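## Task

Find the yellow foam block lying on the floor beneath a desk and place it inside the tote near the door so that no part of it sticks out past the tote's rim. It only counts if it stays there without the robot holding it at the end. The robot must not tip over or finish leaning, or the task fails.

## Robot and tools

Robot: a simulated Hello Robot Stretch 3 with a single arm. It has a two-wheel differential base (0.33 m long, 0.34 m wide), a lift that rides up a mast, and a telescoping arm that reaches out to the robot's RIGHT side, ending in a wrist (yaw, pitch, roll) and a two-finger gripper. The base cannot drive sideways, so moving the gripper forward or back means driving the base. Turns pivot about the point midway between the drive wheels, 0.05 m behind the front edge. With the arm fully in and the wrist folded, a turn sweeps a circle of radius 0.28 m; an unfolded, level wrist reaches past that circle.

Frames: the base frame has its origin on the floor between the drive wheels, x forward, y left, z up. hand_pose is reported in this frame, at the point where closed fingertips meet; with all wrist joints at zero its x axis is up, y points back along the arm toward the mast, z to the robot's rear. The odometry frame is the base frame where the scene began; base_odometry counts wheel turns only, so wheel slip shows up as travel. Heading is positive to the left, range -3.142 to 3.142.

execute_actions: argument "actions" is a list holding one action (or empty, which just reports state and images). An action may have "base", "joints", or both, plus optional "contact_limits"; its motions start together. "base" takes exactly one command, both relative to where the base last reported itself: {"translate_m": d}, a straight drive of d metres, forward positive, -1 to 1; or {"rotate_rad": d}, an on-the-spot turn, counter-clockwise (left) positive, -3.2 to 3.2. "joints" is a single object of absolute targets keyed by joint name: lift_m 0 to 1.1 (arm height on mast); arm_m 0 to 0.52 (extension); wrist_yaw_rad -1.345 to 4.42 (0 along the arm, positive toward the front, 3.0 folded over the base); wrist_pitch_rad -1.57 to 0.451 (0 level, negative tips fingers down); wrist_roll_rad -2.911 to 2.911 (0 fingers side by side); gripper_m -0.089 to 0.179 (bigger is wider; actual fingertip gap is smaller by about 0.007 m nearly shut up to 0.025 m fully open, and zero under 0.007); head_pan_rad -3.953 to 1.73 (0 forward, positive left, -1.57 looks along the arm); head_tilt_rad -1.53 to 0.419 (negative looks down). "contact_limits" accepts only arm_m, a motor effort percentage 1 to 100 at which the arm motion halts with contact_stop; smaller is gentler but too small halts immediately. "cameras" lists head_camera, nav_camera, wrist_camera or all; omitted or null gives all, [] gives none. Any unknown key or out-of-range number rejects the whole call with no motion. Joints left out may still be pushing toward an earlier target. One action lasts at most 15 s.

wait: {"seconds": 0 to 10}; commands nothing and returns the usual state and images. zoom_image: {"camera", "region": [x0, y0, x1, y1]} in pixels of that camera's latest full image, top-left origin, at most 504 by 504. finished_scene: {"scene": number of the current scene}; irreversible, reports success and gives the next task. Replying without any tool call ends everything.

Results: base_status and joint_status tell how each motion of the last accepted action ended: done (for the base, wheels turned the commanded amount even if they slipped), off_target (stopped short, may still push), contact_stop, time_out, torque_fault. After the last three the old target is dropped. Lift and arm halt and go slack when pressing firmly on something; a slack lift may sag under load or keep pressing. Base, wrist and head never stop on contact. A wrist servo pushed hard for several seconds goes limp for 10 s (torque_fault). on_its_own covers joints not commanded in this call; "held at" is a held target, not the position. motor_effort gives percent of maximum per motor, positive toward larger values, with the peak of the last action in brackets; readings carry fixed biases and noise. Positive wheel effort pushes forward. lidar_m: 12 distances from the base origin, 30-degree sectors, 1st straight ahead going counter-clockwise (4th left, 7th behind, 10th right), "-" means nothing seen; the scan plane is 0.17 m up, range 0.15 to 12 m, blind to clear objects, partly blocked by the mast and robot body when the lift is low. wrist_depth_mm and head_depth_mm are 7 by 7 grids of median depth from top left (wrist 45 to 1000 mm, head 280 to 4000 mm, head image sideways). base_tilt in degrees, forward and right positive, with a fixed error up to about 4 degrees. turned_by_wheels and turned_by_imu give rotation since the last result.

Gripper: to grasp, command gripper_m below the object's width (lower squeezes harder, but a stall guard can ease off, letting heavy items slip; resend a different value to squeeze again). To let go, command at least 0.02 above the contact value. Neither the reading nor done proves a grasp; check images or efforts.

Speed: fast base motion (0.30 m/s, 1.9 rad/s) needs lift_m under 0.30, arm_m under 0.03 and wrist_yaw_rad over 2.54; otherwise 0.10 m/s and 0.63 rad/s.

Avoid self-collision: only fold (yaw 3.0) or unfold the wrist with lift_m between 0.32 and 0.95, pitch -0.4 and roll near 0; after folding, the lift may go down to 0.25. With yaw under -0.4 keep pitch at -0.5 or lower.

Avoid tipping and damage: pushing the arm into something solid with the gripper above roughly 0.45 m can topple the robot, more so with a raised contact limit or a repeated push. Do not drive while gripping or pressing something fixed. If the base snags on furniture, reverse the last move in small steps; if base_tilt shows a lean, free the gripper and, if still tilted, lower lift_m to about 0.2. Avoid dropping, slamming or hard shoves. Objects may occasionally be nudged by outside disturbances, and the world keeps running while you deliberate, with the robot holding its last command.

Each tool is called after ">>>" by a JSON object that holds its "op" and its "data", one argument or row to a line.

## Session

>>> {"op": "execute_actions", "data": {
  "actions": []
}}

Scene clock: 0.00 s.
base_odometry: x=+0.000 y=+0.000 heading=+0.000 (m, m, rad; odometry frame)
turned_by_wheels: +0.000 (rad since the last result)
turned_by_imu: +0.000 (rad since the last result)
base_tilt: forward=-2.3 right=+0.9 (deg)
lidar_m: 0.93 0.94 1.17 1.69 1.31 0.87 0.80 0.80 1.00 1.75 1.76 1.01
head_depth_mm: 1633 979 967 953 949 938 931 / 1621 954 949 939 929 922 912 / 951 941 931 920 910 903 894 / 934 922 907 900 891 888 871 / 918 904 892 886 875 866 862 / 896 887 879 868 862 855 845 / 915 880 867 861 853 844 835
base_status: not commanded
joint_positions: lift_m=+0.339 arm_m=-0.002 wrist_yaw_rad=+2.911 wrist_pitch_rad=-0.485 wrist_roll_rad=+0.001 gripper_m=+0.037 head_pan_rad=-0.004 head_tilt_rad=-0.007
joint_status: not commanded
motor_effort: left_wheel=+0 right_wheel=+1 lift_m=+20 arm_m=+0 wrist_yaw_rad=+0 wrist_pitch_rad=+4 wrist_roll_rad=+0 gripper_m=+0 head_pan_rad=-1 head_tilt_rad=+2 (%)
hand_pose: x=+0.0279 y=+0.0669 z=+0.3372 quat_wxyz=(+0.248, +0.701, +0.090, +0.662) (m; base frame)
wrist_depth_mm: - - - - - - 792 / - - - - - - 817 / 994 - 995 971 964 938 839 / 770 737 760 765 765 742 734 / 634 627 647 620 640 614 609 / 539 530 - 528 511 524 520 / 470 - - - 457 455 451
pictures: head_camera (sideways: a quarter turn clockwise sets it upright), nav_camera (sideways: a quarter turn counterclockwise sets it upright), wrist_camera
Images, in order (width x height): head_camera 896x504, nav_camera 672x504, wrist_camera 644x364.

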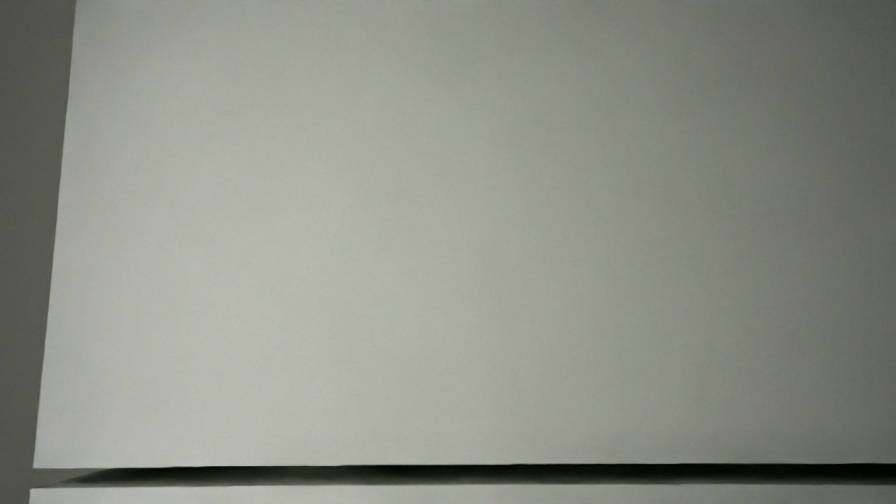

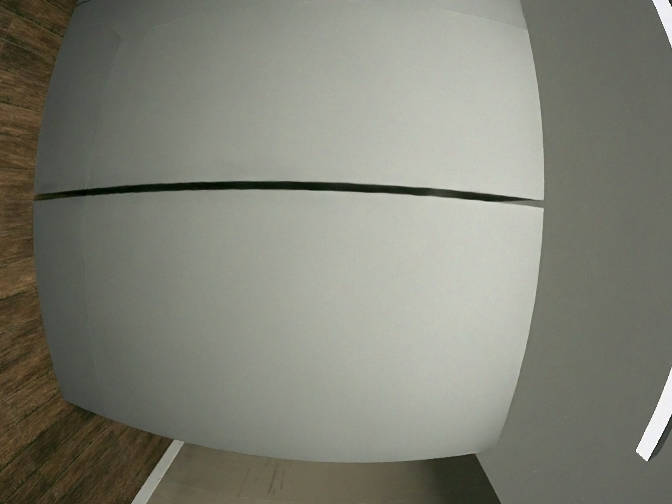

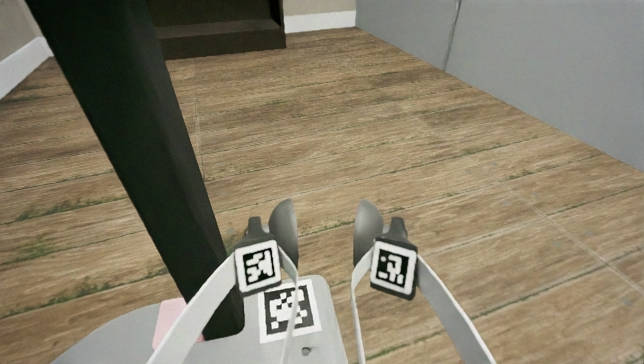

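>>> {"op": "execute_actions", "data": {
  "actions": [
    {"joints": {"head_pan_rad": -1.57, "head_tilt_rad": -0.4}}
  ],
  "cameras": ["head_camera", "nav_camera"]
}}

>>> {"op": "execute_actions", "data": {
  "actions": [
    {"joints": {"head_pan_rad": 1.57, "head_tilt_rad": -0.4}}
  ],
  "cameras": ["head_camera", "nav_camera"]
}}

Scene clock: 7.33 s.
base_odometry: x=+0.000 y=+0.000 heading=+0.000 (m, m, rad; odometry frame)
turned_by_wheels: +0.000 (rad since the last result)
turned_by_imu: +0.001 (rad since the last result)
base_tilt: forward=-2.2 right=+0.9 (deg)
lidar_m: 0.93 0.94 1.17 1.69 1.32 0.86 0.80 0.81 1.01 1.75 1.76 1.01
head_depth_mm: 1579 1604 1654 1693 1740 1738 1513 / 1595 1714 1817 1920 2060 1898 1503 / 1548 1659 1765 1858 2028 1896 1504 / 1538 1619 1725 1844 1973 1824 1485 / 1502 1603 1705 1798 1918 1915 1511 / 1480 1572 1660 1765 1872 1912 1507 / 1462 1550 1632 1718 1845 1901 1509
base_status: not commanded
joint_positions: lift_m=+0.339 arm_m=-0.002 wrist_yaw_rad=+2.911 wrist_pitch_rad=-0.485 wrist_roll_rad=+0.001 gripper_m=+0.037 head_pan_rad=-1.563 head_tilt_rad=-0.395
joint_status: all done
motor_effort: left_wheel=-1(0) right_wheel=+0(0) lift_m=+20(20) arm_m=+0(0) wrist_yaw_rad=+0(0) wrist_pitch_rad=+4(4) wrist_roll_rad=+0(0) gripper_m=+1(1) head_pan_rad=-3(34) head_tilt_rad=-1(17) (%)
hand_pose: x=+0.0279 y=+0.0669 z=+0.3372 quat_wxyz=(+0.248, +0.701, +0.090, +0.662) (m; base frame)
wrist_depth_mm: - - - - - - 788 / - - - - - - 809 / 980 - 974 958 951 939 845 / 769 741 763 747 758 743 733 / 630 625 646 621 642 615 608 / 536 538 - 530 515 520 520 / 472 - - - 456 458 453
pictures: head_camera (sideways: a quarter turn clockwise sets it upright), nav_camera (sideways: a quarter turn counterclockwise sets it upright)
Images, in order (width x height): head_camera 896x504, nav_camera 672x504.

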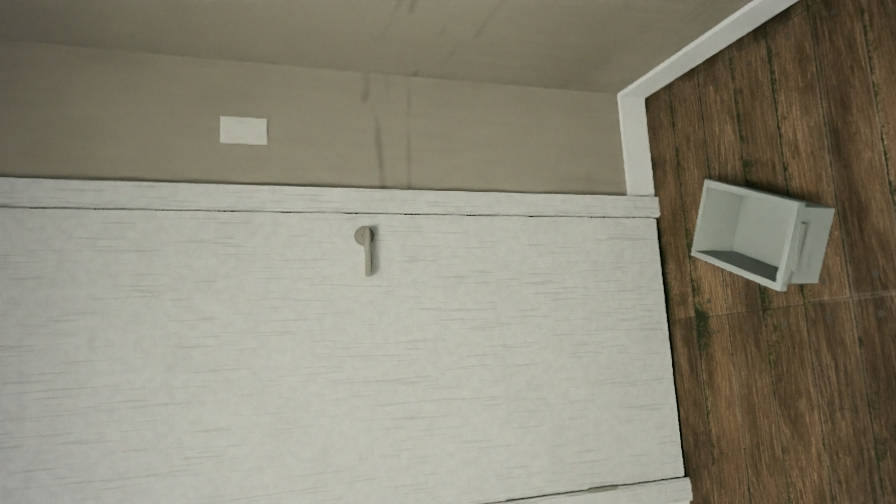

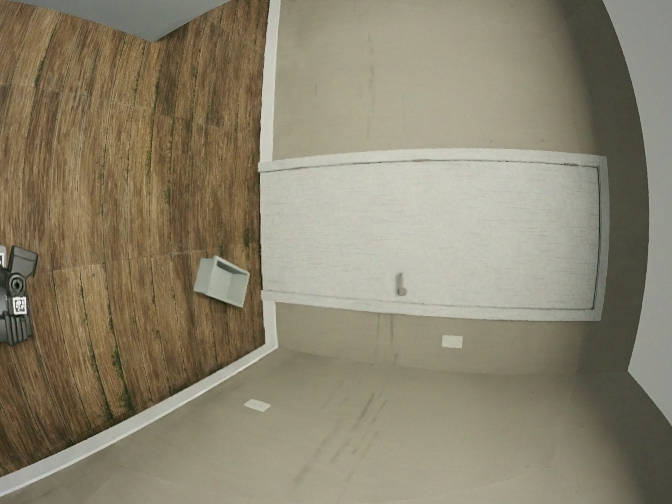

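Scene clock: 9.43 s.
base_odometry: x=+0.000 y=+0.000 heading=+0.000 (m, m, rad; odometry frame)
turned_by_wheels: +0.000 (rad since the last result)
turned_by_imu: +0.001 (rad since the last result)
base_tilt: forward=-2.2 right=+0.9 (deg)
lidar_m: 0.93 0.94 1.17 1.68 1.32 0.86 0.80 0.80 1.00 1.75 1.76 1.01
head_depth_mm: 1763 1798 1848 1892 1935 1828 1504 / 1809 1914 2043 2199 2300 1912 1503 / 1766 1904 1994 2138 2255 1905 1503 / 1751 1867 1925 1968 2153 1890 1507 / 1706 1825 1880 1958 2094 1898 1509 / 1705 1787 1848 1927 2065 1913 1503 / 1659 1771 1824 1885 2039 1866 1510
base_status: not commanded
joint_positions: lift_m=+0.339 arm_m=-0.002 wrist_yaw_rad=+2.911 wrist_pitch_rad=-0.485 wrist_roll_rad=+0.001 gripper_m=+0.037 head_pan_rad=+1.563 head_tilt_rad=-0.395
joint_status: all done
motor_effort: left_wheel=-1(1) right_wheel=+0(1) lift_m=+21(21) arm_m=+0(0) wrist_yaw_rad=+1(0) wrist_pitch_rad=+4(4) wrist_roll_rad=+0(0) gripper_m=+1(0) head_pan_rad=+2(38) head_tilt_rad=-2(1) (%)
hand_pose: x=+0.0279 y=+0.0669 z=+0.3372 quat_wxyz=(+0.248, +0.701, +0.090, +0.662) (m; base frame)
wrist_depth_mm: - - - - - - 788 / - - - - - - 811 / 985 - 973 953 953 950 840 / 770 734 761 761 749 736 737 / 631 635 644 615 635 619 611 / 536 534 - 528 511 523 520 / 469 - - - 456 455 454
pictures: head_camera (sideways: a quarter turn clockwise sets it upright), nav_camera (sideways: a quarter turn counterclockwise sets it upright)
Images, in order (width x height): head_camera 896x504, nav_camera 672x504.

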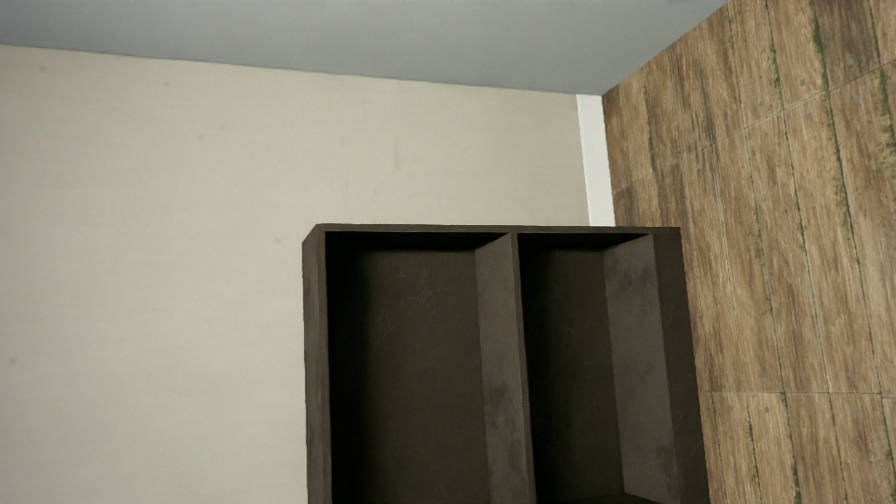

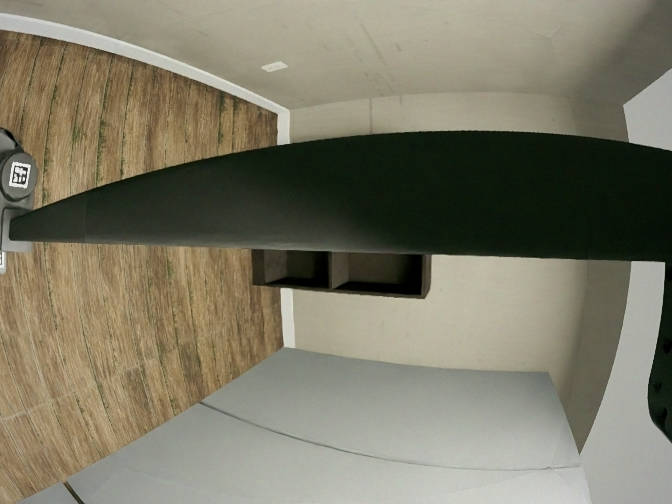

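>>> {"op": "execute_actions", "data": {
  "actions": [
    {"base": {"rotate_rad": -1.04}, "joints": {"lift_m": 0.26, "head_pan_rad": 0.5, "head_tilt_rad": -0.35}}
  ],
  "cameras": ["head_camera", "nav_camera"]
}}

>>> {"op": "execute_actions", "data": {
  "actions": [
    {"base": {"translate_m": 0.9}}
  ],
  "cameras": ["head_camera", "nav_camera"]
}}

Scene clock: 29.13 s.
base_odometry: x=+0.000 y=+0.000 heading=-1.040 (m, m, rad; odometry frame)
turned_by_wheels: -1.040 (rad since the last result)
turned_by_imu: -1.035 (rad since the last result)
base_tilt: forward=-2.2 right=+0.9 (deg)
lidar_m: 1.77 1.00 0.93 0.94 1.18 1.68 1.30 0.86 0.80 0.81 1.02 1.75
head_depth_mm: 1801 1874 1930 2029 2112 1956 1558 / 1960 2047 2115 2235 2347 1979 1563 / 2129 2253 2333 2479 2539 1981 1565 / 1056 1105 1169 1236 1325 1402 1479 / 971 1018 1065 1122 1188 1261 1335 / 905 946 989 1034 1089 1156 1209 / 846 878 914 960 1003 1058 1111
base_status: done
joint_positions: lift_m=+0.260 arm_m=-0.002 wrist_yaw_rad=+2.911 wrist_pitch_rad=-0.486 wrist_roll_rad=+0.001 gripper_m=+0.037 head_pan_rad=+0.507 head_tilt_rad=-0.359
joint_status: all done
motor_effort: left_wheel=+0(4) right_wheel=-1(9) lift_m=+16(16) arm_m=+0(0) wrist_yaw_rad=+0(0) wrist_pitch_rad=+4(4) wrist_roll_rad=+0(0) gripper_m=+0(0) head_pan_rad=-4(34) head_tilt_rad=+3(7) (%)
hand_pose: x=+0.0279 y=+0.0669 z=+0.2580 quat_wxyz=(+0.248, +0.701, +0.090, +0.662) (m; base frame)
wrist_depth_mm: - - 954 938 881 830 783 / - - - 999 949 906 852 / 810 - 802 797 790 783 777 / 637 607 629 623 622 616 616 / 519 518 554 531 528 508 504 / 455 - - - 421 431 428 / - - - - 377 378 374
pictures: head_camera (sideways: a quarter turn clockwise sets it upright), nav_camera (sideways: a quarter turn counterclockwise sets it upright)
Images, in order (width x height): head_camera 896x504, nav_camera 672x504.

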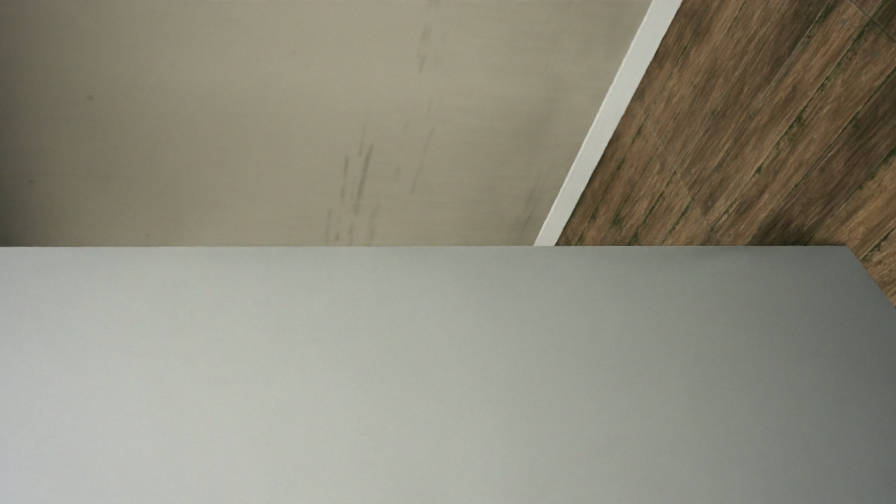

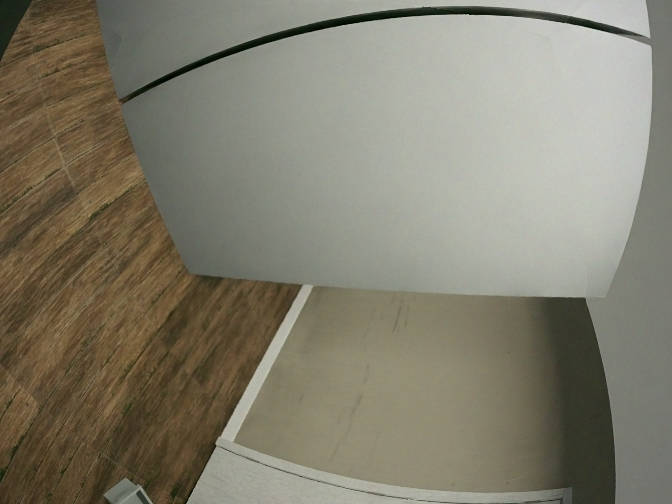

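Scene clock: 33.90 s.
base_odometry: x=+0.456 y=-0.776 heading=-1.040 (m, m, rad; odometry frame)
turned_by_wheels: +0.000 (rad since the last result)
turned_by_imu: +0.006 (rad since the last result)
base_tilt: forward=-2.2 right=+0.9 (deg)
lidar_m: 0.96 1.21 0.58 0.59 0.74 1.57 1.86 1.24 1.15 1.16 1.00 0.91
head_depth_mm: 949 982 1014 1068 1112 1159 1221 / 1027 1076 1120 1172 1234 1296 1368 / 1129 1185 1237 1310 1383 1447 1502 / 1258 1332 1414 1477 1569 1697 1556 / 1418 1492 1594 1713 1836 1895 1561 / 1622 1745 1862 2007 2200 1968 1572 / 1871 2060 2231 2470 2577 1987 1569
base_status: done
joint_positions: lift_m=+0.260 arm_m=-0.002 wrist_yaw_rad=+2.911 wrist_pitch_rad=-0.486 wrist_roll_rad=+0.001 gripper_m=+0.037 head_pan_rad=+0.507 head_tilt_rad=-0.358
joint_status: not commanded
motor_effort: left_wheel=+0(7) right_wheel=-2(5) lift_m=+17(17) arm_m=-1(0) wrist_yaw_rad=+0(0) wrist_pitch_rad=+4(4) wrist_roll_rad=+0(0) gripper_m=-1(2) head_pan_rad=-3(3) head_tilt_rad=+3(3) (%)
hand_pose: x=+0.0279 y=+0.0669 z=+0.2580 quat_wxyz=(+0.248, +0.701, +0.090, +0.662) (m; base frame)
wrist_depth_mm: 720 641 620 586 - - - / 795 - 690 643 - - - / 823 - 761 712 770 772 784 / 638 603 625 625 618 619 612 / 520 521 552 536 527 508 507 / 458 - - - 419 433 430 / - - - - 378 378 377
pictures: head_camera (sideways: a quarter turn clockwise sets it upright), nav_camera (sideways: a quarter turn counterclockwise sets it upright)
Images, in order (width x height): head_camera 896x504, nav_camera 672x504.

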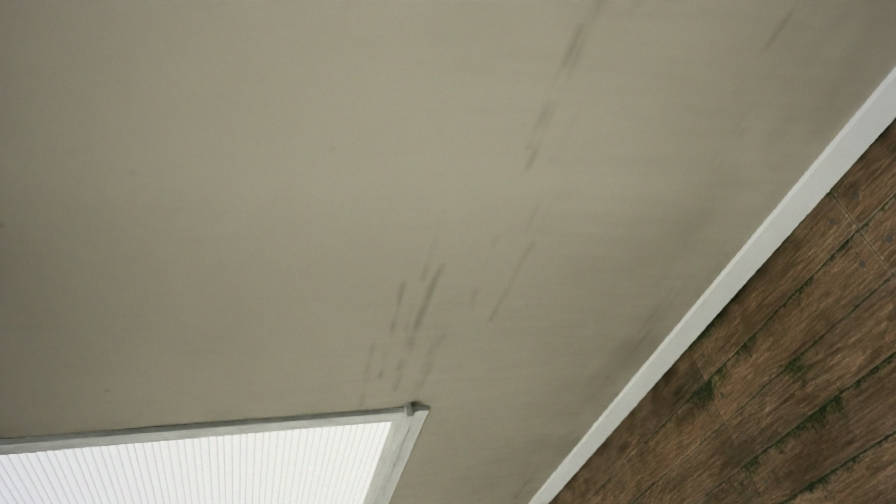

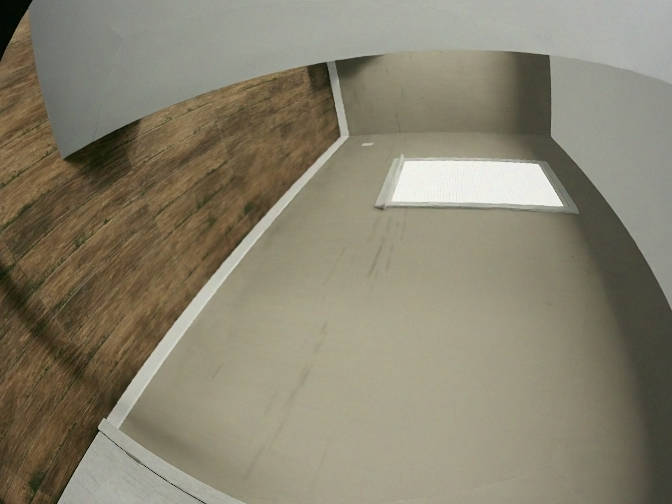

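>>> {"op": "execute_actions", "data": {
  "actions": [
    {"base": {"translate_m": 0.49}, "joints": {"head_pan_rad": 0.3}}
  ],
  "cameras": []
}}

>>> {"op": "execute_actions", "data": {
  "actions": [
    {"base": {"rotate_rad": 1.19}}
  ],
  "cameras": ["head_camera", "nav_camera"]
}}

Scene clock: 47.13 s.
base_odometry: x=+0.704 y=-1.199 heading=-1.040 (m, m, rad; odometry frame)
turned_by_wheels: +0.000 (rad since the last result)
turned_by_imu: +0.004 (rad since the last result)
base_tilt: forward=-2.2 right=+0.9 (deg)
lidar_m: 0.50 0.64 1.37 0.74 0.69 1.05 2.17 1.44 1.34 0.77 0.52 0.48
head_depth_mm: 425 444 462 484 509 536 566 / 452 473 495 521 550 580 614 / 485 508 535 565 596 634 673 / 522 547 579 614 652 697 744 / 562 595 634 674 721 776 839 / 613 649 696 746 805 871 952 / 672 716 773 839 909 998 1095
base_status: done
joint_positions: lift_m=+0.260 arm_m=-0.002 wrist_yaw_rad=+2.911 wrist_pitch_rad=-0.486 wrist_roll_rad=+0.001 gripper_m=+0.037 head_pan_rad=+0.307 head_tilt_rad=-0.358
joint_status: all done
motor_effort: left_wheel=-1(6) right_wheel=-1(5) lift_m=+17(18) arm_m=+0(0) wrist_yaw_rad=+1(1) wrist_pitch_rad=+4(4) wrist_roll_rad=+0(0) gripper_m=+0(1) head_pan_rad=-4(19) head_tilt_rad=+3(3) (%)
hand_pose: x=+0.0279 y=+0.0669 z=+0.2580 quat_wxyz=(+0.248, +0.701, +0.090, +0.662) (m; base frame)
wrist_depth_mm: 498 680 - - - - 740 / 556 - 961 - - - 725 / 620 - 812 797 783 787 694 / 639 602 624 628 620 616 593 / 519 522 554 532 532 511 508 / 459 - - - 421 434 431 / - - - - 377 377 373
pictures: none
No camera images: the call's "cameras" was empty. Leave "cameras" out to get every camera's image.

Scene clock: 49.07 s.
base_odometry: x=+0.704 y=-1.199 heading=+0.150 (m, m, rad; odometry frame)
turned_by_wheels: +1.190 (rad since the last result)
turned_by_imu: +1.185 (rad since the last result)
base_tilt: forward=-2.2 right=+0.9 (deg)
lidar_m: 2.10 0.64 0.60 1.62 1.87 1.39 1.34 0.67 0.48 0.50 0.52 0.73
head_depth_mm: 2915 3037 3185 3316 2707 1981 1555 / 2946 3044 3267 3403 2684 1977 1564 / 3007 3191 3357 3494 2733 1994 1568 / 3084 3227 3411 3603 2735 1978 1564 / 3210 3378 3469 3769 2687 1973 1568 / 3287 3492 3561 3676 993 1019 1053 / 728 747 765 784 808 831 849
base_status: done
joint_positions: lift_m=+0.260 arm_m=-0.002 wrist_yaw_rad=+2.911 wrist_pitch_rad=-0.486 wrist_roll_rad=+0.001 gripper_m=+0.037 head_pan_rad=+0.307 head_tilt_rad=-0.358
joint_status: not commanded
motor_effort: left_wheel=-1(7) right_wheel=+2(10) lift_m=+17(17) arm_m=+0(0) wrist_yaw_rad=+1(0) wrist_pitch_rad=+4(4) wrist_roll_rad=+0(0) gripper_m=-1(0) head_pan_rad=-4(4) head_tilt_rad=+3(3) (%)
hand_pose: x=+0.0279 y=+0.0669 z=+0.2580 quat_wxyz=(+0.248, +0.701, +0.090, +0.662) (m; base frame)
wrist_depth_mm: - - - - 796 545 561 / - - - - 823 602 630 / 811 - 796 795 744 665 702 / 630 606 630 623 617 617 615 / 519 518 556 531 528 508 505 / 457 - - - 425 435 430 / - - - - 381 377 374
pictures: head_camera (sideways: a quarter turn clockwise sets it upright), nav_camera (sideways: a quarter turn counterclockwise sets it upright)
Images, in order (width x height): head_camera 896x504, nav_camera 672x504.

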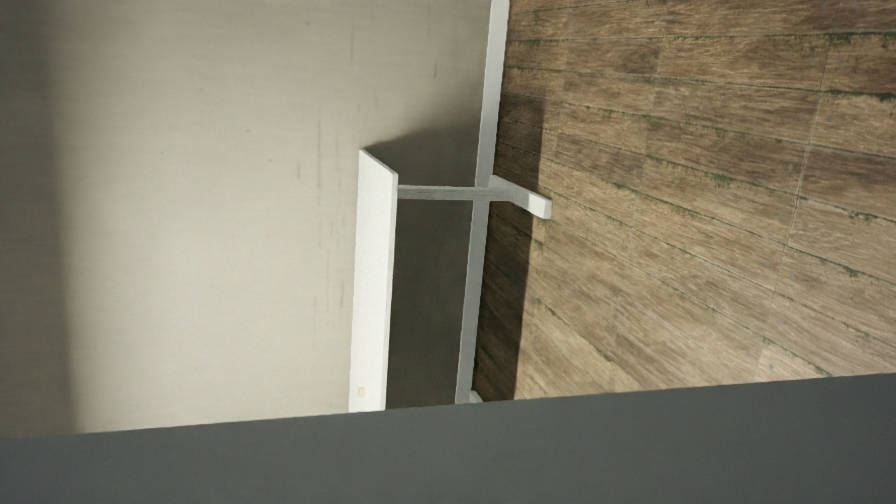

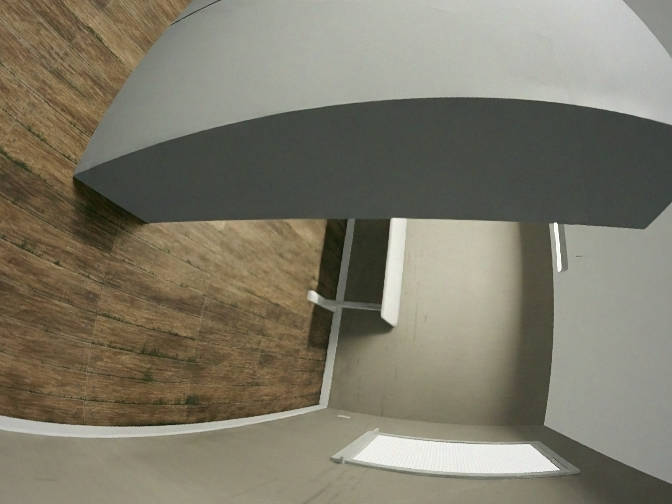

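>>> {"op": "execute_actions", "data": {
  "actions": [
    {"base": {"translate_m": 1.0}, "joints": {"head_pan_rad": 0.9, "head_tilt_rad": -0.4}}
  ],
  "cameras": ["head_camera", "nav_camera"]
}}

Scene clock: 56.80 s.
base_odometry: x=+1.693 y=-1.049 heading=+0.150 (m, m, rad; odometry frame)
turned_by_wheels: +0.000 (rad since the last result)
turned_by_imu: +0.007 (rad since the last result)
base_tilt: forward=-2.3 right=+1.0 (deg)
lidar_m: 2.04 2.05 3.07 1.32 0.46 0.64 1.79 0.72 0.54 0.52 0.55 0.76
head_depth_mm: 2482 2573 2637 2776 2532 1887 1501 / 2634 2797 2875 3027 2513 1878 1502 / 3019 3082 3219 3351 2552 1910 1504 / 3261 3460 3606 3651 2504 1896 1519 / 3404 3615 3820 3868 2513 1895 1506 / 3183 3345 3559 3572 2538 1913 1509 / 2998 3123 3253 3420 2530 1888 1511
base_status: done
joint_positions: lift_m=+0.260 arm_m=-0.002 wrist_yaw_rad=+2.911 wrist_pitch_rad=-0.486 wrist_roll_rad=+0.001 gripper_m=+0.037 head_pan_rad=+0.893 head_tilt_rad=-0.396
joint_status: all done
motor_effort: left_wheel=-1(4) right_wheel=+2(11) lift_m=+16(17) arm_m=+0(0) wrist_yaw_rad=+0(0) wrist_pitch_rad=+4(4) wrist_roll_rad=+0(0) gripper_m=+1(1) head_pan_rad=+2(30) head_tilt_rad=-1(5) (%)
hand_pose: x=+0.0279 y=+0.0669 z=+0.2580 quat_wxyz=(+0.248, +0.701, +0.090, +0.662) (m; base frame)
wrist_depth_mm: 396 - - - - - - / 428 - - - - - - / 472 - 753 793 794 776 780 / 526 554 626 621 619 614 617 / 523 522 557 539 527 505 501 / 453 - - - 426 436 431 / - - - - 379 374 377
pictures: head_camera (sideways: a quarter turn clockwise sets it upright), nav_camera (sideways: a quarter turn counterclockwise sets it upright)
Images, in order (width x height): head_camera 896x504, nav_camera 672x504.

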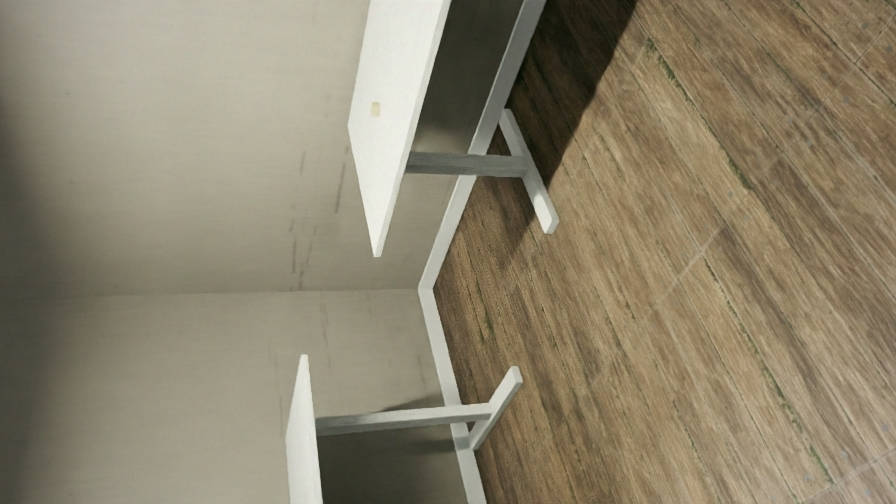

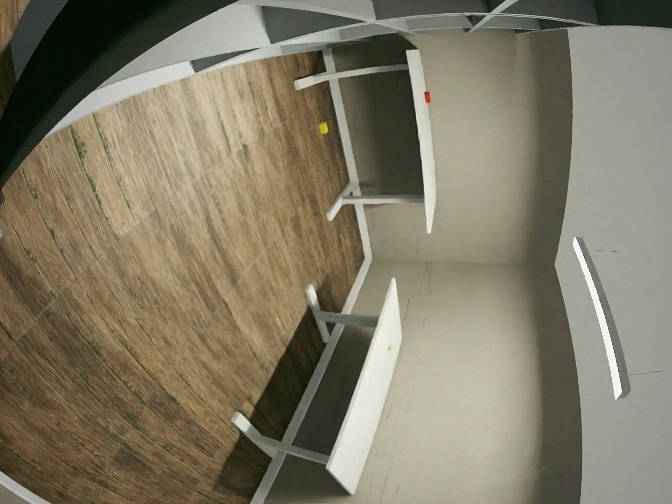

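>>> {"op": "execute_actions", "data": {
  "actions": [
    {"joints": {"head_pan_rad": 1.35, "head_tilt_rad": -0.4}}
  ],
  "cameras": ["head_camera"]
}}

Scene clock: 60.87 s.
base_odometry: x=+1.693 y=-1.049 heading=+0.150 (m, m, rad; odometry frame)
turned_by_wheels: +0.000 (rad since the last result)
turned_by_imu: +0.001 (rad since the last result)
base_tilt: forward=-2.2 right=+1.0 (deg)
lidar_m: 2.04 2.06 3.05 1.32 0.46 0.64 1.81 0.72 0.54 0.52 0.55 0.76
head_depth_mm: 3136 3362 3568 3638 2553 1893 1506 / 3052 3182 3501 3501 2538 1885 1501 / 3042 3181 3354 3536 2542 1893 1512 / 2864 3055 3329 3413 2550 1905 1493 / 2859 3001 3103 3360 2527 1889 1509 / 2760 2918 3017 3210 2522 1909 1518 / 2703 2802 3027 2278 2194 1582 1461
base_status: not commanded
joint_positions: lift_m=+0.260 arm_m=-0.002 wrist_yaw_rad=+2.911 wrist_pitch_rad=-0.486 wrist_roll_rad=+0.001 gripper_m=+0.037 head_pan_rad=+1.343 head_tilt_rad=-0.396
joint_status: all done
motor_effort: left_wheel=-1(2) right_wheel=+2(2) lift_m=+17(17) arm_m=-1(0) wrist_yaw_rad=+1(1) wrist_pitch_rad=+4(4) wrist_roll_rad=+0(0) gripper_m=+1(0) head_pan_rad=+3(24) head_tilt_rad=-1(1) (%)
hand_pose: x=+0.0279 y=+0.0669 z=+0.2580 quat_wxyz=(+0.248, +0.701, +0.090, +0.662) (m; base frame)
wrist_depth_mm: 392 - - - - - - / 433 - - - - - - / 473 - 765 789 781 774 762 / 525 552 632 620 616 618 609 / 518 520 556 529 528 509 503 / 455 - - - 421 433 432 / - - - - 375 377 374
pictures: head_camera (sideways: a quarter turn clockwise sets it upright)
Images, in order (width x height): head_camera 896x504.

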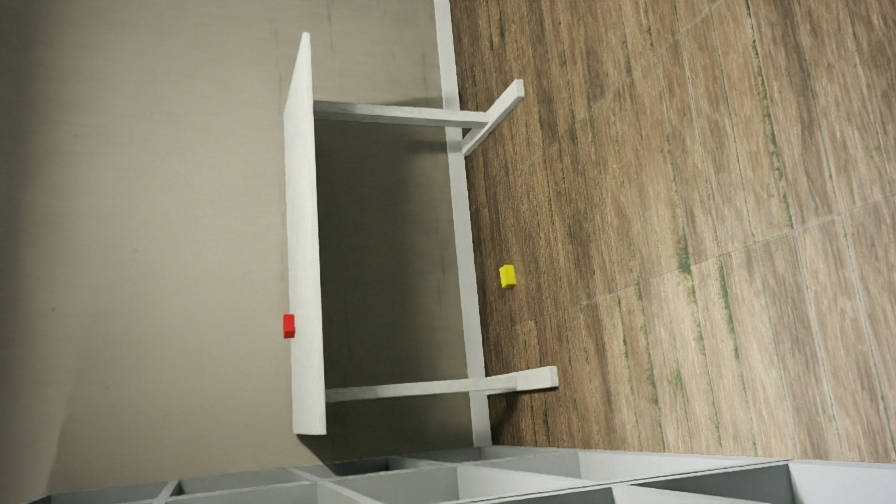

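>>> {"op": "execute_actions", "data": {
  "actions": [
    {"base": {"rotate_rad": 1.15}, "joints": {"head_pan_rad": 0.0, "head_tilt_rad": -0.5}}
  ],
  "cameras": []
}}

>>> {"op": "execute_actions", "data": {
  "actions": [
    {"base": {"translate_m": 1.0}}
  ],
  "cameras": []
}}

>>> {"op": "execute_actions", "data": {
  "actions": [
    {"base": {"rotate_rad": 0.35}}
  ],
  "cameras": []
}}

>>> {"op": "execute_actions", "data": {
  "actions": [
    {"base": {"translate_m": 1.0}}
  ],
  "cameras": ["head_camera", "nav_camera"]
}}

Scene clock: 107.30 s.
base_odometry: x=+1.693 y=-1.049 heading=+1.300 (m, m, rad; odometry frame)
turned_by_wheels: +1.150 (rad since the last result)
turned_by_imu: +1.146 (rad since the last result)
base_tilt: forward=-2.2 right=+1.0 (deg)
lidar_m: 3.06 0.46 0.47 0.71 1.36 0.66 0.53 0.52 0.56 0.85 2.04 2.60
head_depth_mm: 3042 3214 3298 3047 2184 1700 1393 / 3305 3582 3851 3055 2168 1697 1383 / 3230 3442 3822 3035 2183 1684 1384 / 3071 3258 3496 3078 2169 1682 1399 / 2957 3077 3374 3006 2189 1687 1386 / 2836 2958 3265 3049 2185 1694 1394 / 2727 2850 3103 3048 2164 1697 1374
base_status: done
joint_positions: lift_m=+0.260 arm_m=-0.002 wrist_yaw_rad=+2.911 wrist_pitch_rad=-0.486 wrist_roll_rad=+0.001 gripper_m=+0.037 head_pan_rad=+0.007 head_tilt_rad=-0.494
joint_status: all done
motor_effort: left_wheel=-1(5) right_wheel=+2(9) lift_m=+17(17) arm_m=-1(0) wrist_yaw_rad=+0(0) wrist_pitch_rad=+4(4) wrist_roll_rad=+0(0) gripper_m=+0(1) head_pan_rad=-4(36) head_tilt_rad=-1(9) (%)
hand_pose: x=+0.0279 y=+0.0668 z=+0.2580 quat_wxyz=(+0.248, +0.701, +0.090, +0.662) (m; base frame)
wrist_depth_mm: - - - - 533 417 995 / - - - 944 570 463 871 / 807 - 796 778 614 562 746 / 633 609 630 624 604 586 616 / 519 521 554 528 529 505 510 / 457 - - - 421 433 430 / - - - - 378 376 374
pictures: none
No camera images: the call's "cameras" was empty. Leave "cameras" out to get every camera's image.

Scene clock: 112.40 s.
base_odometry: x=+1.960 y=-0.086 heading=+1.300 (m, m, rad; odometry frame)
turned_by_wheels: +0.000 (rad since the last result)
turned_by_imu: +0.006 (rad since the last result)
base_tilt: forward=-2.2 right=+0.9 (deg)
lidar_m: 2.08 1.45 0.68 0.67 1.00 0.70 1.45 1.43 1.55 1.61 2.02 1.79
head_depth_mm: 2489 2669 2825 2872 2164 1703 1395 / 2401 2574 2806 2957 2169 1693 1384 / 2271 2421 2674 2843 2156 1691 1391 / 2175 2354 2126 2617 2186 1681 1386 / 2093 2214 2349 2584 2174 1681 1385 / 2006 2172 2296 2513 2154 1686 1393 / 1932 2096 1913 2373 2162 1695 1390
base_status: done
joint_positions: lift_m=+0.260 arm_m=-0.002 wrist_yaw_rad=+2.911 wrist_pitch_rad=-0.486 wrist_roll_rad=+0.001 gripper_m=+0.037 head_pan_rad=+0.007 head_tilt_rad=-0.495
joint_status: not commanded
motor_effort: left_wheel=-1(4) right_wheel=+2(9) lift_m=+17(17) arm_m=+0(0) wrist_yaw_rad=+1(1) wrist_pitch_rad=+4(4) wrist_roll_rad=+0(0) gripper_m=+1(1) head_pan_rad=-3(4) head_tilt_rad=-1(1) (%)
hand_pose: x=+0.0279 y=+0.0668 z=+0.2580 quat_wxyz=(+0.248, +0.701, +0.090, +0.662) (m; base frame)
wrist_depth_mm: 740 900 957 710 - - - / 775 - 887 784 935 - - / 648 - 683 748 780 785 770 / 541 566 630 625 617 617 610 / 522 517 554 536 529 506 505 / 456 - - - 423 433 431 / - - - - 377 376 375
pictures: none
No camera images: the call's "cameras" was empty. Leave "cameras" out to get every camera's image.

Scene clock: 113.70 s.
base_odometry: x=+1.960 y=-0.086 heading=+1.650 (m, m, rad; odometry frame)
turned_by_wheels: +0.350 (rad since the last result)
turned_by_imu: +0.349 (rad since the last result)
base_tilt: forward=-2.2 right=+0.9 (deg)
lidar_m: 1.88 1.44 0.67 0.99 0.70 1.51 1.43 1.47 1.94 1.61 1.78 2.08
head_depth_mm: 2042 2199 2373 2551 2190 1704 1407 / 2007 2171 2358 2585 2174 1701 1386 / 2006 2144 2360 2555 2178 1684 1391 / 1990 2142 2321 2533 2169 1690 1387 / 1959 2103 2296 2467 2163 1699 1394 / 1953 2095 1912 2429 2086 1696 1390 / 1959 2073 2135 2378 2119 1709 1383
base_status: done
joint_positions: lift_m=+0.260 arm_m=-0.002 wrist_yaw_rad=+2.911 wrist_pitch_rad=-0.486 wrist_roll_rad=+0.001 gripper_m=+0.037 head_pan_rad=+0.007 head_tilt_rad=-0.495
joint_status: not commanded
motor_effort: left_wheel=-2(8) right_wheel=+2(9) lift_m=+17(17) arm_m=+0(1) wrist_yaw_rad=-1(0) wrist_pitch_rad=+4(4) wrist_roll_rad=+0(0) gripper_m=+0(2) head_pan_rad=-4(3) head_tilt_rad=-1(1) (%)
hand_pose: x=+0.0279 y=+0.0668 z=+0.2580 quat_wxyz=(+0.248, +0.701, +0.090, +0.662) (m; base frame)
wrist_depth_mm: 681 876 939 983 703 - - / 689 - 885 855 750 856 866 / 625 - 678 711 740 774 774 / 591 605 635 624 626 618 610 / 525 519 558 535 523 504 502 / 458 - - - 422 434 428 / - - - - 378 378 374
pictures: none
No camera images: the call's "cameras" was empty. Leave "cameras" out to get every camera's image.

Scene clock: 118.80 s.
base_odometry: x=+1.881 y=+0.911 heading=+1.650 (m, m, rad; odometry frame)
turned_by_wheels: +0.000 (rad since the last result)
turned_by_imu: +0.006 (rad since the last result)
base_tilt: forward=-2.2 right=+0.9 (deg)
lidar_m: 1.32 0.91 0.68 1.04 0.77 0.81 2.43 2.49 2.02 1.51 1.97 1.25
head_depth_mm: 1148 1234 1285 824 673 1685 1381 / 1134 1211 1269 825 640 1676 1389 / 1122 1209 1261 826 640 1663 1394 / 1114 1201 1265 825 641 1650 1390 / 1113 1187 1242 825 640 1636 1384 / 1099 1179 1250 819 639 1628 1396 / 1096 1183 1231 823 614 1164 1254
base_status: done
joint_positions: lift_m=+0.260 arm_m=-0.002 wrist_yaw_rad=+2.911 wrist_pitch_rad=-0.486 wrist_roll_rad=+0.001 gripper_m=+0.037 head_pan_rad=+0.007 head_tilt_rad=-0.495
joint_status: not commanded
motor_effort: left_wheel=-2(4) right_wheel=+2(10) lift_m=+17(18) arm_m=+0(0) wrist_yaw_rad=+1(0) wrist_pitch_rad=+4(4) wrist_roll_rad=+0(0) gripper_m=+1(1) head_pan_rad=-3(3) head_tilt_rad=-1(2) (%)
hand_pose: x=+0.0279 y=+0.0668 z=+0.2580 quat_wxyz=(+0.248, +0.701, +0.090, +0.662) (m; base frame)
wrist_depth_mm: 759 922 964 - 681 - - / 791 - 892 884 771 864 907 / 652 - 705 736 780 787 773 / 632 610 629 619 610 616 582 / 524 523 558 532 524 505 502 / 459 - - - 424 433 432 / - - - - 376 378 376
pictures: head_camera (sideways: a quarter turn clockwise sets it upright), nav_camera (sideways: a quarter turn counterclockwise sets it upright)
Images, in order (width x height): head_camera 896x504, nav_camera 672x504.

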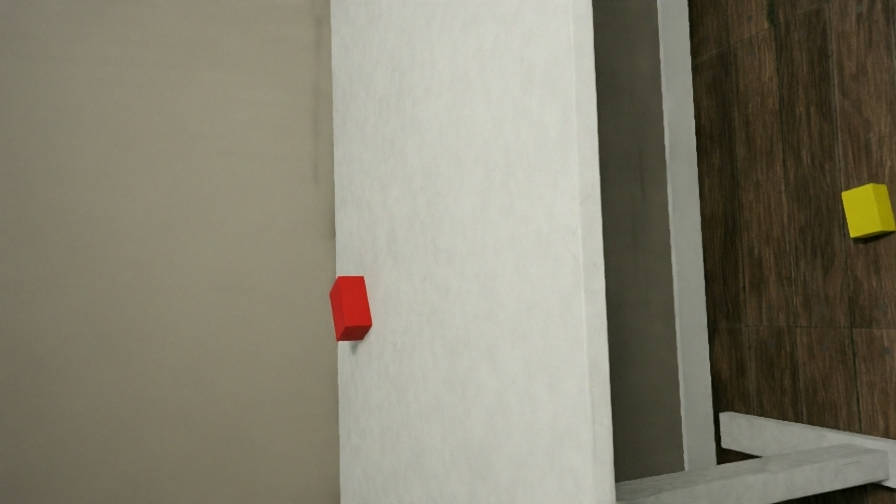

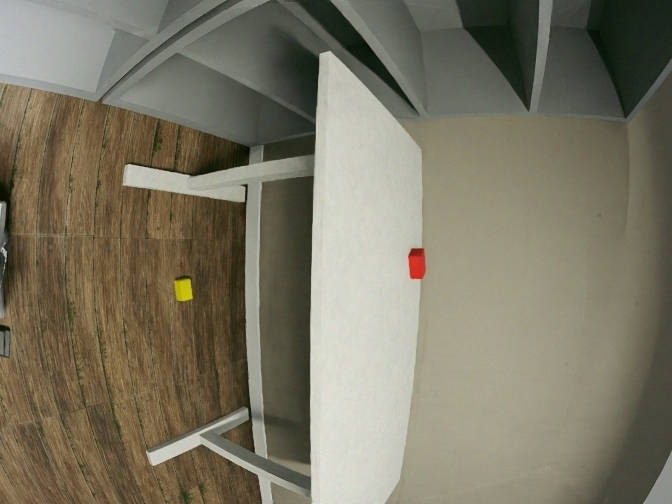

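>>> {"op": "zoom_image", "data": {
  "camera": "head_camera",
  "region": [776, 140, 896, 290]
}}

Region (776, 140, 896, 290) of head_camera's 896x504 image, scaled by 3.360, with more detail than that image has; it fills the left 403 columns of this view, and the rest is white.

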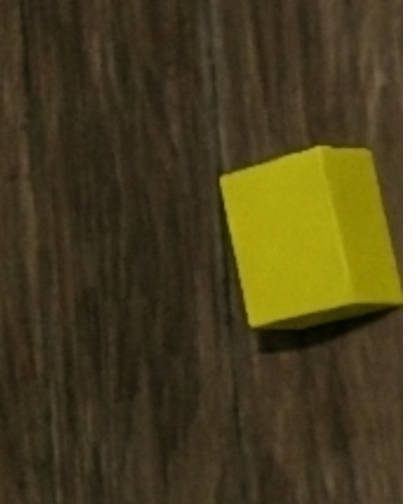

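>>> {"op": "execute_actions", "data": {
  "actions": [
    {"base": {"translate_m": 0.2}}
  ],
  "cameras": []
}}

>>> {"op": "execute_actions", "data": {
  "actions": [
    {"base": {"rotate_rad": 1.64}, "joints": {"lift_m": 0.36, "wrist_pitch_rad": -0.4, "head_pan_rad": -1.57, "head_tilt_rad": -1.0}}
  ],
  "cameras": []
}}

>>> {"op": "execute_actions", "data": {
  "actions": [
    {"joints": {"wrist_yaw_rad": 0.0, "gripper_m": 0.17}}
  ]
}}

Scene clock: 154.73 s.
base_odometry: x=+1.866 y=+1.111 heading=+1.650 (m, m, rad; odometry frame)
turned_by_wheels: +0.000 (rad since the last result)
turned_by_imu: +0.002 (rad since the last result)
base_tilt: forward=-2.2 right=+0.9 (deg)
lidar_m: 1.12 0.73 0.63 0.62 1.04 0.92 2.62 2.70 2.06 1.53 1.11 1.18
head_depth_mm: 965 1036 1114 822 589 459 1319 / 954 1027 1106 829 588 459 1315 / 952 1019 1093 823 590 458 1316 / 939 1009 1083 827 589 458 1320 / 932 1010 1073 823 589 458 1276 / 928 996 1069 822 587 457 1292 / 918 982 1064 821 587 458 1005
base_status: done
joint_positions: lift_m=+0.260 arm_m=-0.002 wrist_yaw_rad=+2.911 wrist_pitch_rad=-0.486 wrist_roll_rad=+0.001 gripper_m=+0.037 head_pan_rad=+0.007 head_tilt_rad=-0.495
joint_status: not commanded
motor_effort: left_wheel=-2(6) right_wheel=+2(8) lift_m=+17(17) arm_m=+0(0) wrist_yaw_rad=+0(0) wrist_pitch_rad=+4(4) wrist_roll_rad=+0(0) gripper_m=+1(0) head_pan_rad=-3(4) head_tilt_rad=-1(1) (%)
hand_pose: x=+0.0279 y=+0.0668 z=+0.2580 quat_wxyz=(+0.248, +0.701, +0.090, +0.662) (m; base frame)
wrist_depth_mm: 862 936 981 655 - - 979 / 897 - 883 727 856 852 899 / 648 - 716 744 790 770 631 / 644 609 635 633 618 575 588 / 526 524 561 533 523 505 506 / 458 - - - 427 433 430 / - - - - 377 376 375
pictures: none
No camera images: the call's "cameras" was empty. Leave "cameras" out to get every camera's image.

Scene clock: 157.70 s.
base_odometry: x=+1.866 y=+1.111 heading=-2.994 (m, m, rad; odometry frame)
turned_by_wheels: +1.640 (rad since the last result)
turned_by_imu: +1.638 (rad since the last result)
base_tilt: forward=-2.2 right=+1.0 (deg)
lidar_m: 0.61 0.97 0.91 2.62 2.15 2.02 1.53 1.11 1.16 1.12 0.74 0.62
head_depth_mm: 714 575 481 1543 1401 1248 1130 / 712 573 480 1539 1400 1247 1140 / 706 570 479 1526 1372 1245 - / 702 570 477 1518 1396 1248 - / 700 566 474 1516 1388 1235 1108 / 696 563 471 1510 1368 1237 1117 / 690 559 470 1084 1361 1219 1114
base_status: done
joint_positions: lift_m=+0.360 arm_m=-0.002 wrist_yaw_rad=+2.911 wrist_pitch_rad=-0.420 wrist_roll_rad=+0.001 gripper_m=+0.037 head_pan_rad=-1.563 head_tilt_rad=-0.988
joint_status: all done
motor_effort: left_wheel=-2(6) right_wheel=+2(10) lift_m=+24(24) arm_m=+0(0) wrist_yaw_rad=+0(0) wrist_pitch_rad=+7(8) wrist_roll_rad=+0(0) gripper_m=-1(0) head_pan_rad=-4(35) head_tilt_rad=-4(23) (%)
hand_pose: x=+0.0299 y=+0.0754 z=+0.3721 quat_wxyz=(+0.226, +0.704, +0.067, +0.670) (m; base frame)
wrist_depth_mm: - - - - - 807 820 / - - - - - 873 894 / - - - - - 924 944 / 885 - 867 875 865 804 724 / 702 716 737 687 724 684 624 / 595 590 - 581 573 580 565 / 508 520 - 516 498 495 498
pictures: none
No camera images: the call's "cameras" was empty. Leave "cameras" out to get every camera's image.

Scene clock: 160.17 s.
base_odometry: x=+1.866 y=+1.111 heading=-2.994 (m, m, rad; odometry frame)
turned_by_wheels: +0.000 (rad since the last result)
turned_by_imu: +0.001 (rad since the last result)
base_tilt: forward=-2.2 right=+1.0 (deg)
lidar_m: 0.62 0.97 0.92 2.62 2.14 2.02 1.52 1.12 1.16 1.12 0.73 0.62
head_depth_mm: 715 575 480 1550 1408 1247 1127 / 714 571 480 1549 1399 1254 1150 / 710 572 478 1527 1374 1242 - / 706 568 475 1522 1394 1285 - / 700 566 474 1519 1382 1238 1124 / 696 563 472 1506 1368 1241 1118 / 694 560 471 1095 1359 1212 1118
base_status: not commanded
joint_positions: lift_m=+0.360 arm_m=-0.002 wrist_yaw_rad=+0.003 wrist_pitch_rad=-0.420 wrist_roll_rad=+0.001 gripper_m=+0.170 head_pan_rad=-1.563 head_tilt_rad=-0.988
joint_status: all done
motor_effort: left_wheel=-1(2) right_wheel=+1(1) lift_m=+24(24) arm_m=-1(1) wrist_yaw_rad=-2(0) wrist_pitch_rad=+7(7) wrist_roll_rad=+0(0) gripper_m=+1(100) head_pan_rad=-3(4) head_tilt_rad=-4(4) (%)
hand_pose: x=-0.0208 y=-0.3670 z=+0.3721 quat_wxyz=(+0.692, +0.149, -0.691, -0.147) (m; base frame)
wrist_depth_mm: 759 795 823 817 793 785 779 / 863 490 891 898 867 868 850 / 953 532 982 976 932 938 912 / 760 627 860 869 872 872 853 / 665 712 704 706 699 725 692 / 610 556 586 590 583 565 582 / 509 487 508 503 502 500 494
pictures: head_camera (sideways: a quarter turn clockwise sets it upright), nav_camera (sideways: a quarter turn counterclockwise sets it upright), wrist_camera
Images, in order (width x height): head_camera 896x504, nav_camera 672x504, wrist_camera 644x364.

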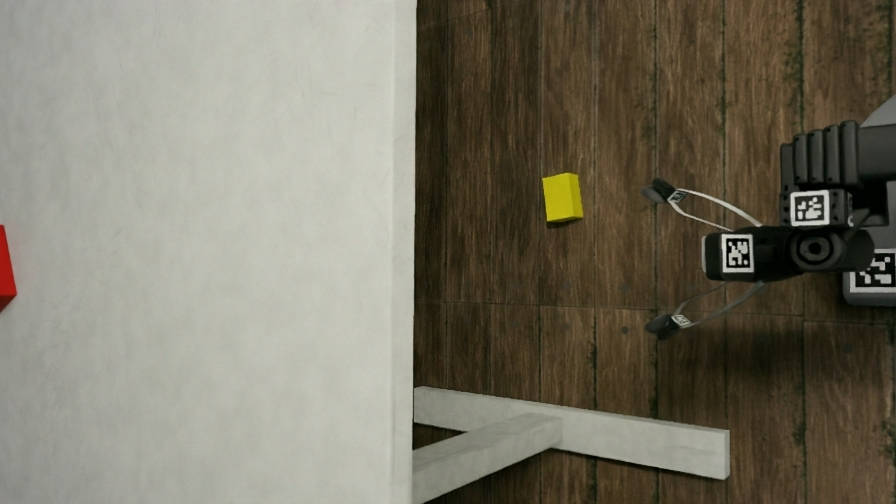

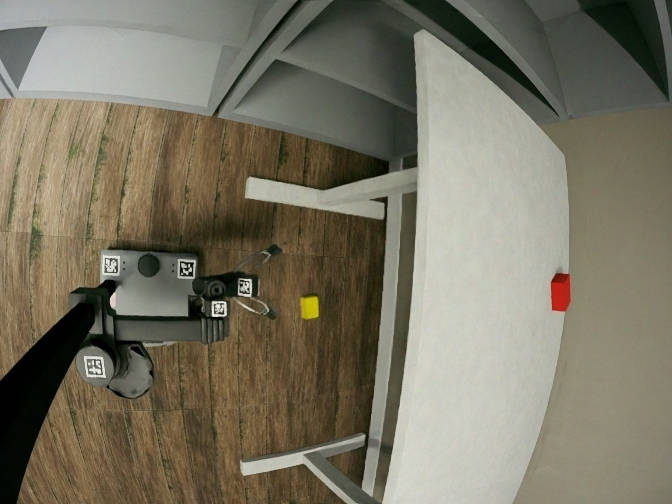

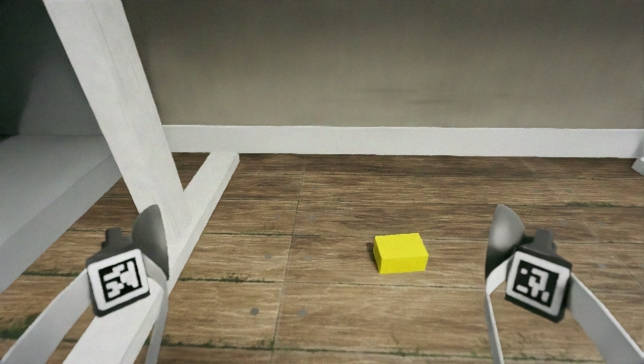

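>>> {"op": "execute_actions", "data": {
  "actions": [
    {"base": {"translate_m": -0.12}, "joints": {"wrist_pitch_rad": -0.8, "lift_m": 0.22, "arm_m": 0.30}}
  ],
  "cameras": ["head_camera", "wrist_camera"]
}}

Scene clock: 174.87 s.
base_odometry: x=+1.984 y=+1.128 heading=-2.994 (m, m, rad; odometry frame)
turned_by_wheels: +0.000 (rad since the last result)
turned_by_imu: +0.001 (rad since the last result)
base_tilt: forward=-2.2 right=+1.0 (deg)
lidar_m: 0.73 1.00 1.05 2.62 2.07 1.90 1.41 1.02 1.16 1.12 0.79 0.75
head_depth_mm: 714 575 481 1548 1403 1247 1132 / 710 571 480 1545 1400 1249 1135 / 706 571 478 1538 1423 1238 - / 701 567 476 1531 1437 1234 1146 / 698 566 474 1527 1389 1245 1116 / 694 564 473 1521 1398 1235 1112 / 688 562 471 1473 1339 1236 1109
base_status: done
joint_positions: lift_m=+0.220 arm_m=+0.300 wrist_yaw_rad=+0.001 wrist_pitch_rad=-0.807 wrist_roll_rad=+0.001 gripper_m=+0.170 head_pan_rad=-1.563 head_tilt_rad=-0.988
joint_status: all done
motor_effort: left_wheel=-1(6) right_wheel=+2(3) lift_m=+17(23) arm_m=+2(1) wrist_yaw_rad=-1(2) wrist_pitch_rad=+2(7) wrist_roll_rad=+0(0) gripper_m=-1(1) head_pan_rad=-4(4) head_tilt_rad=-3(3) (%)
hand_pose: x=-0.0213 y=-0.6046 z=+0.1573 quat_wxyz=(+0.650, +0.278, -0.650, -0.278) (m; base frame)
wrist_depth_mm: 523 561 562 559 552 548 544 / 465 488 485 475 478 475 473 / 424 428 421 419 418 414 413 / 381 379 376 372 372 368 367 / 342 349 338 299 327 338 331 / 317 304 308 306 305 298 302 / 280 283 282 280 280 277 277
pictures: head_camera (sideways: a quarter turn clockwise sets it upright), wrist_camera
Images, in order (width x height): head_camera 896x504, wrist_camera 644x364.

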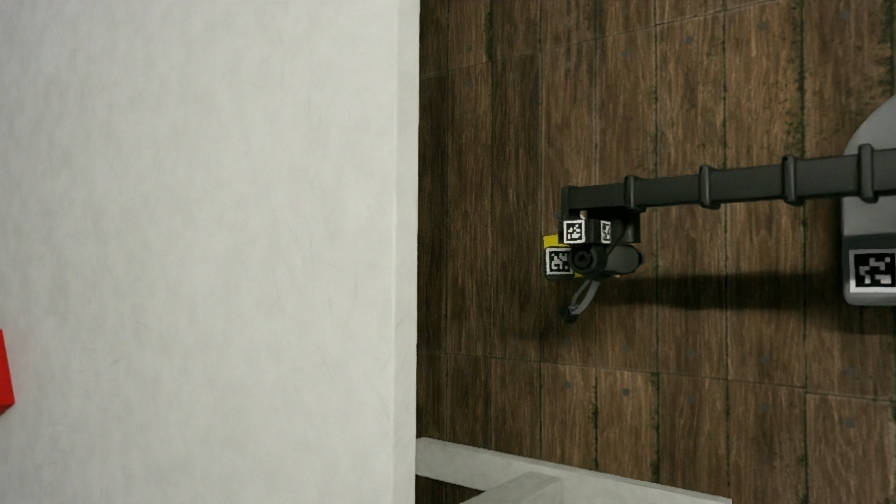

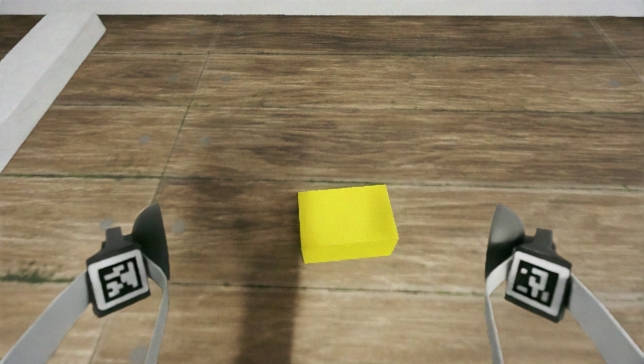

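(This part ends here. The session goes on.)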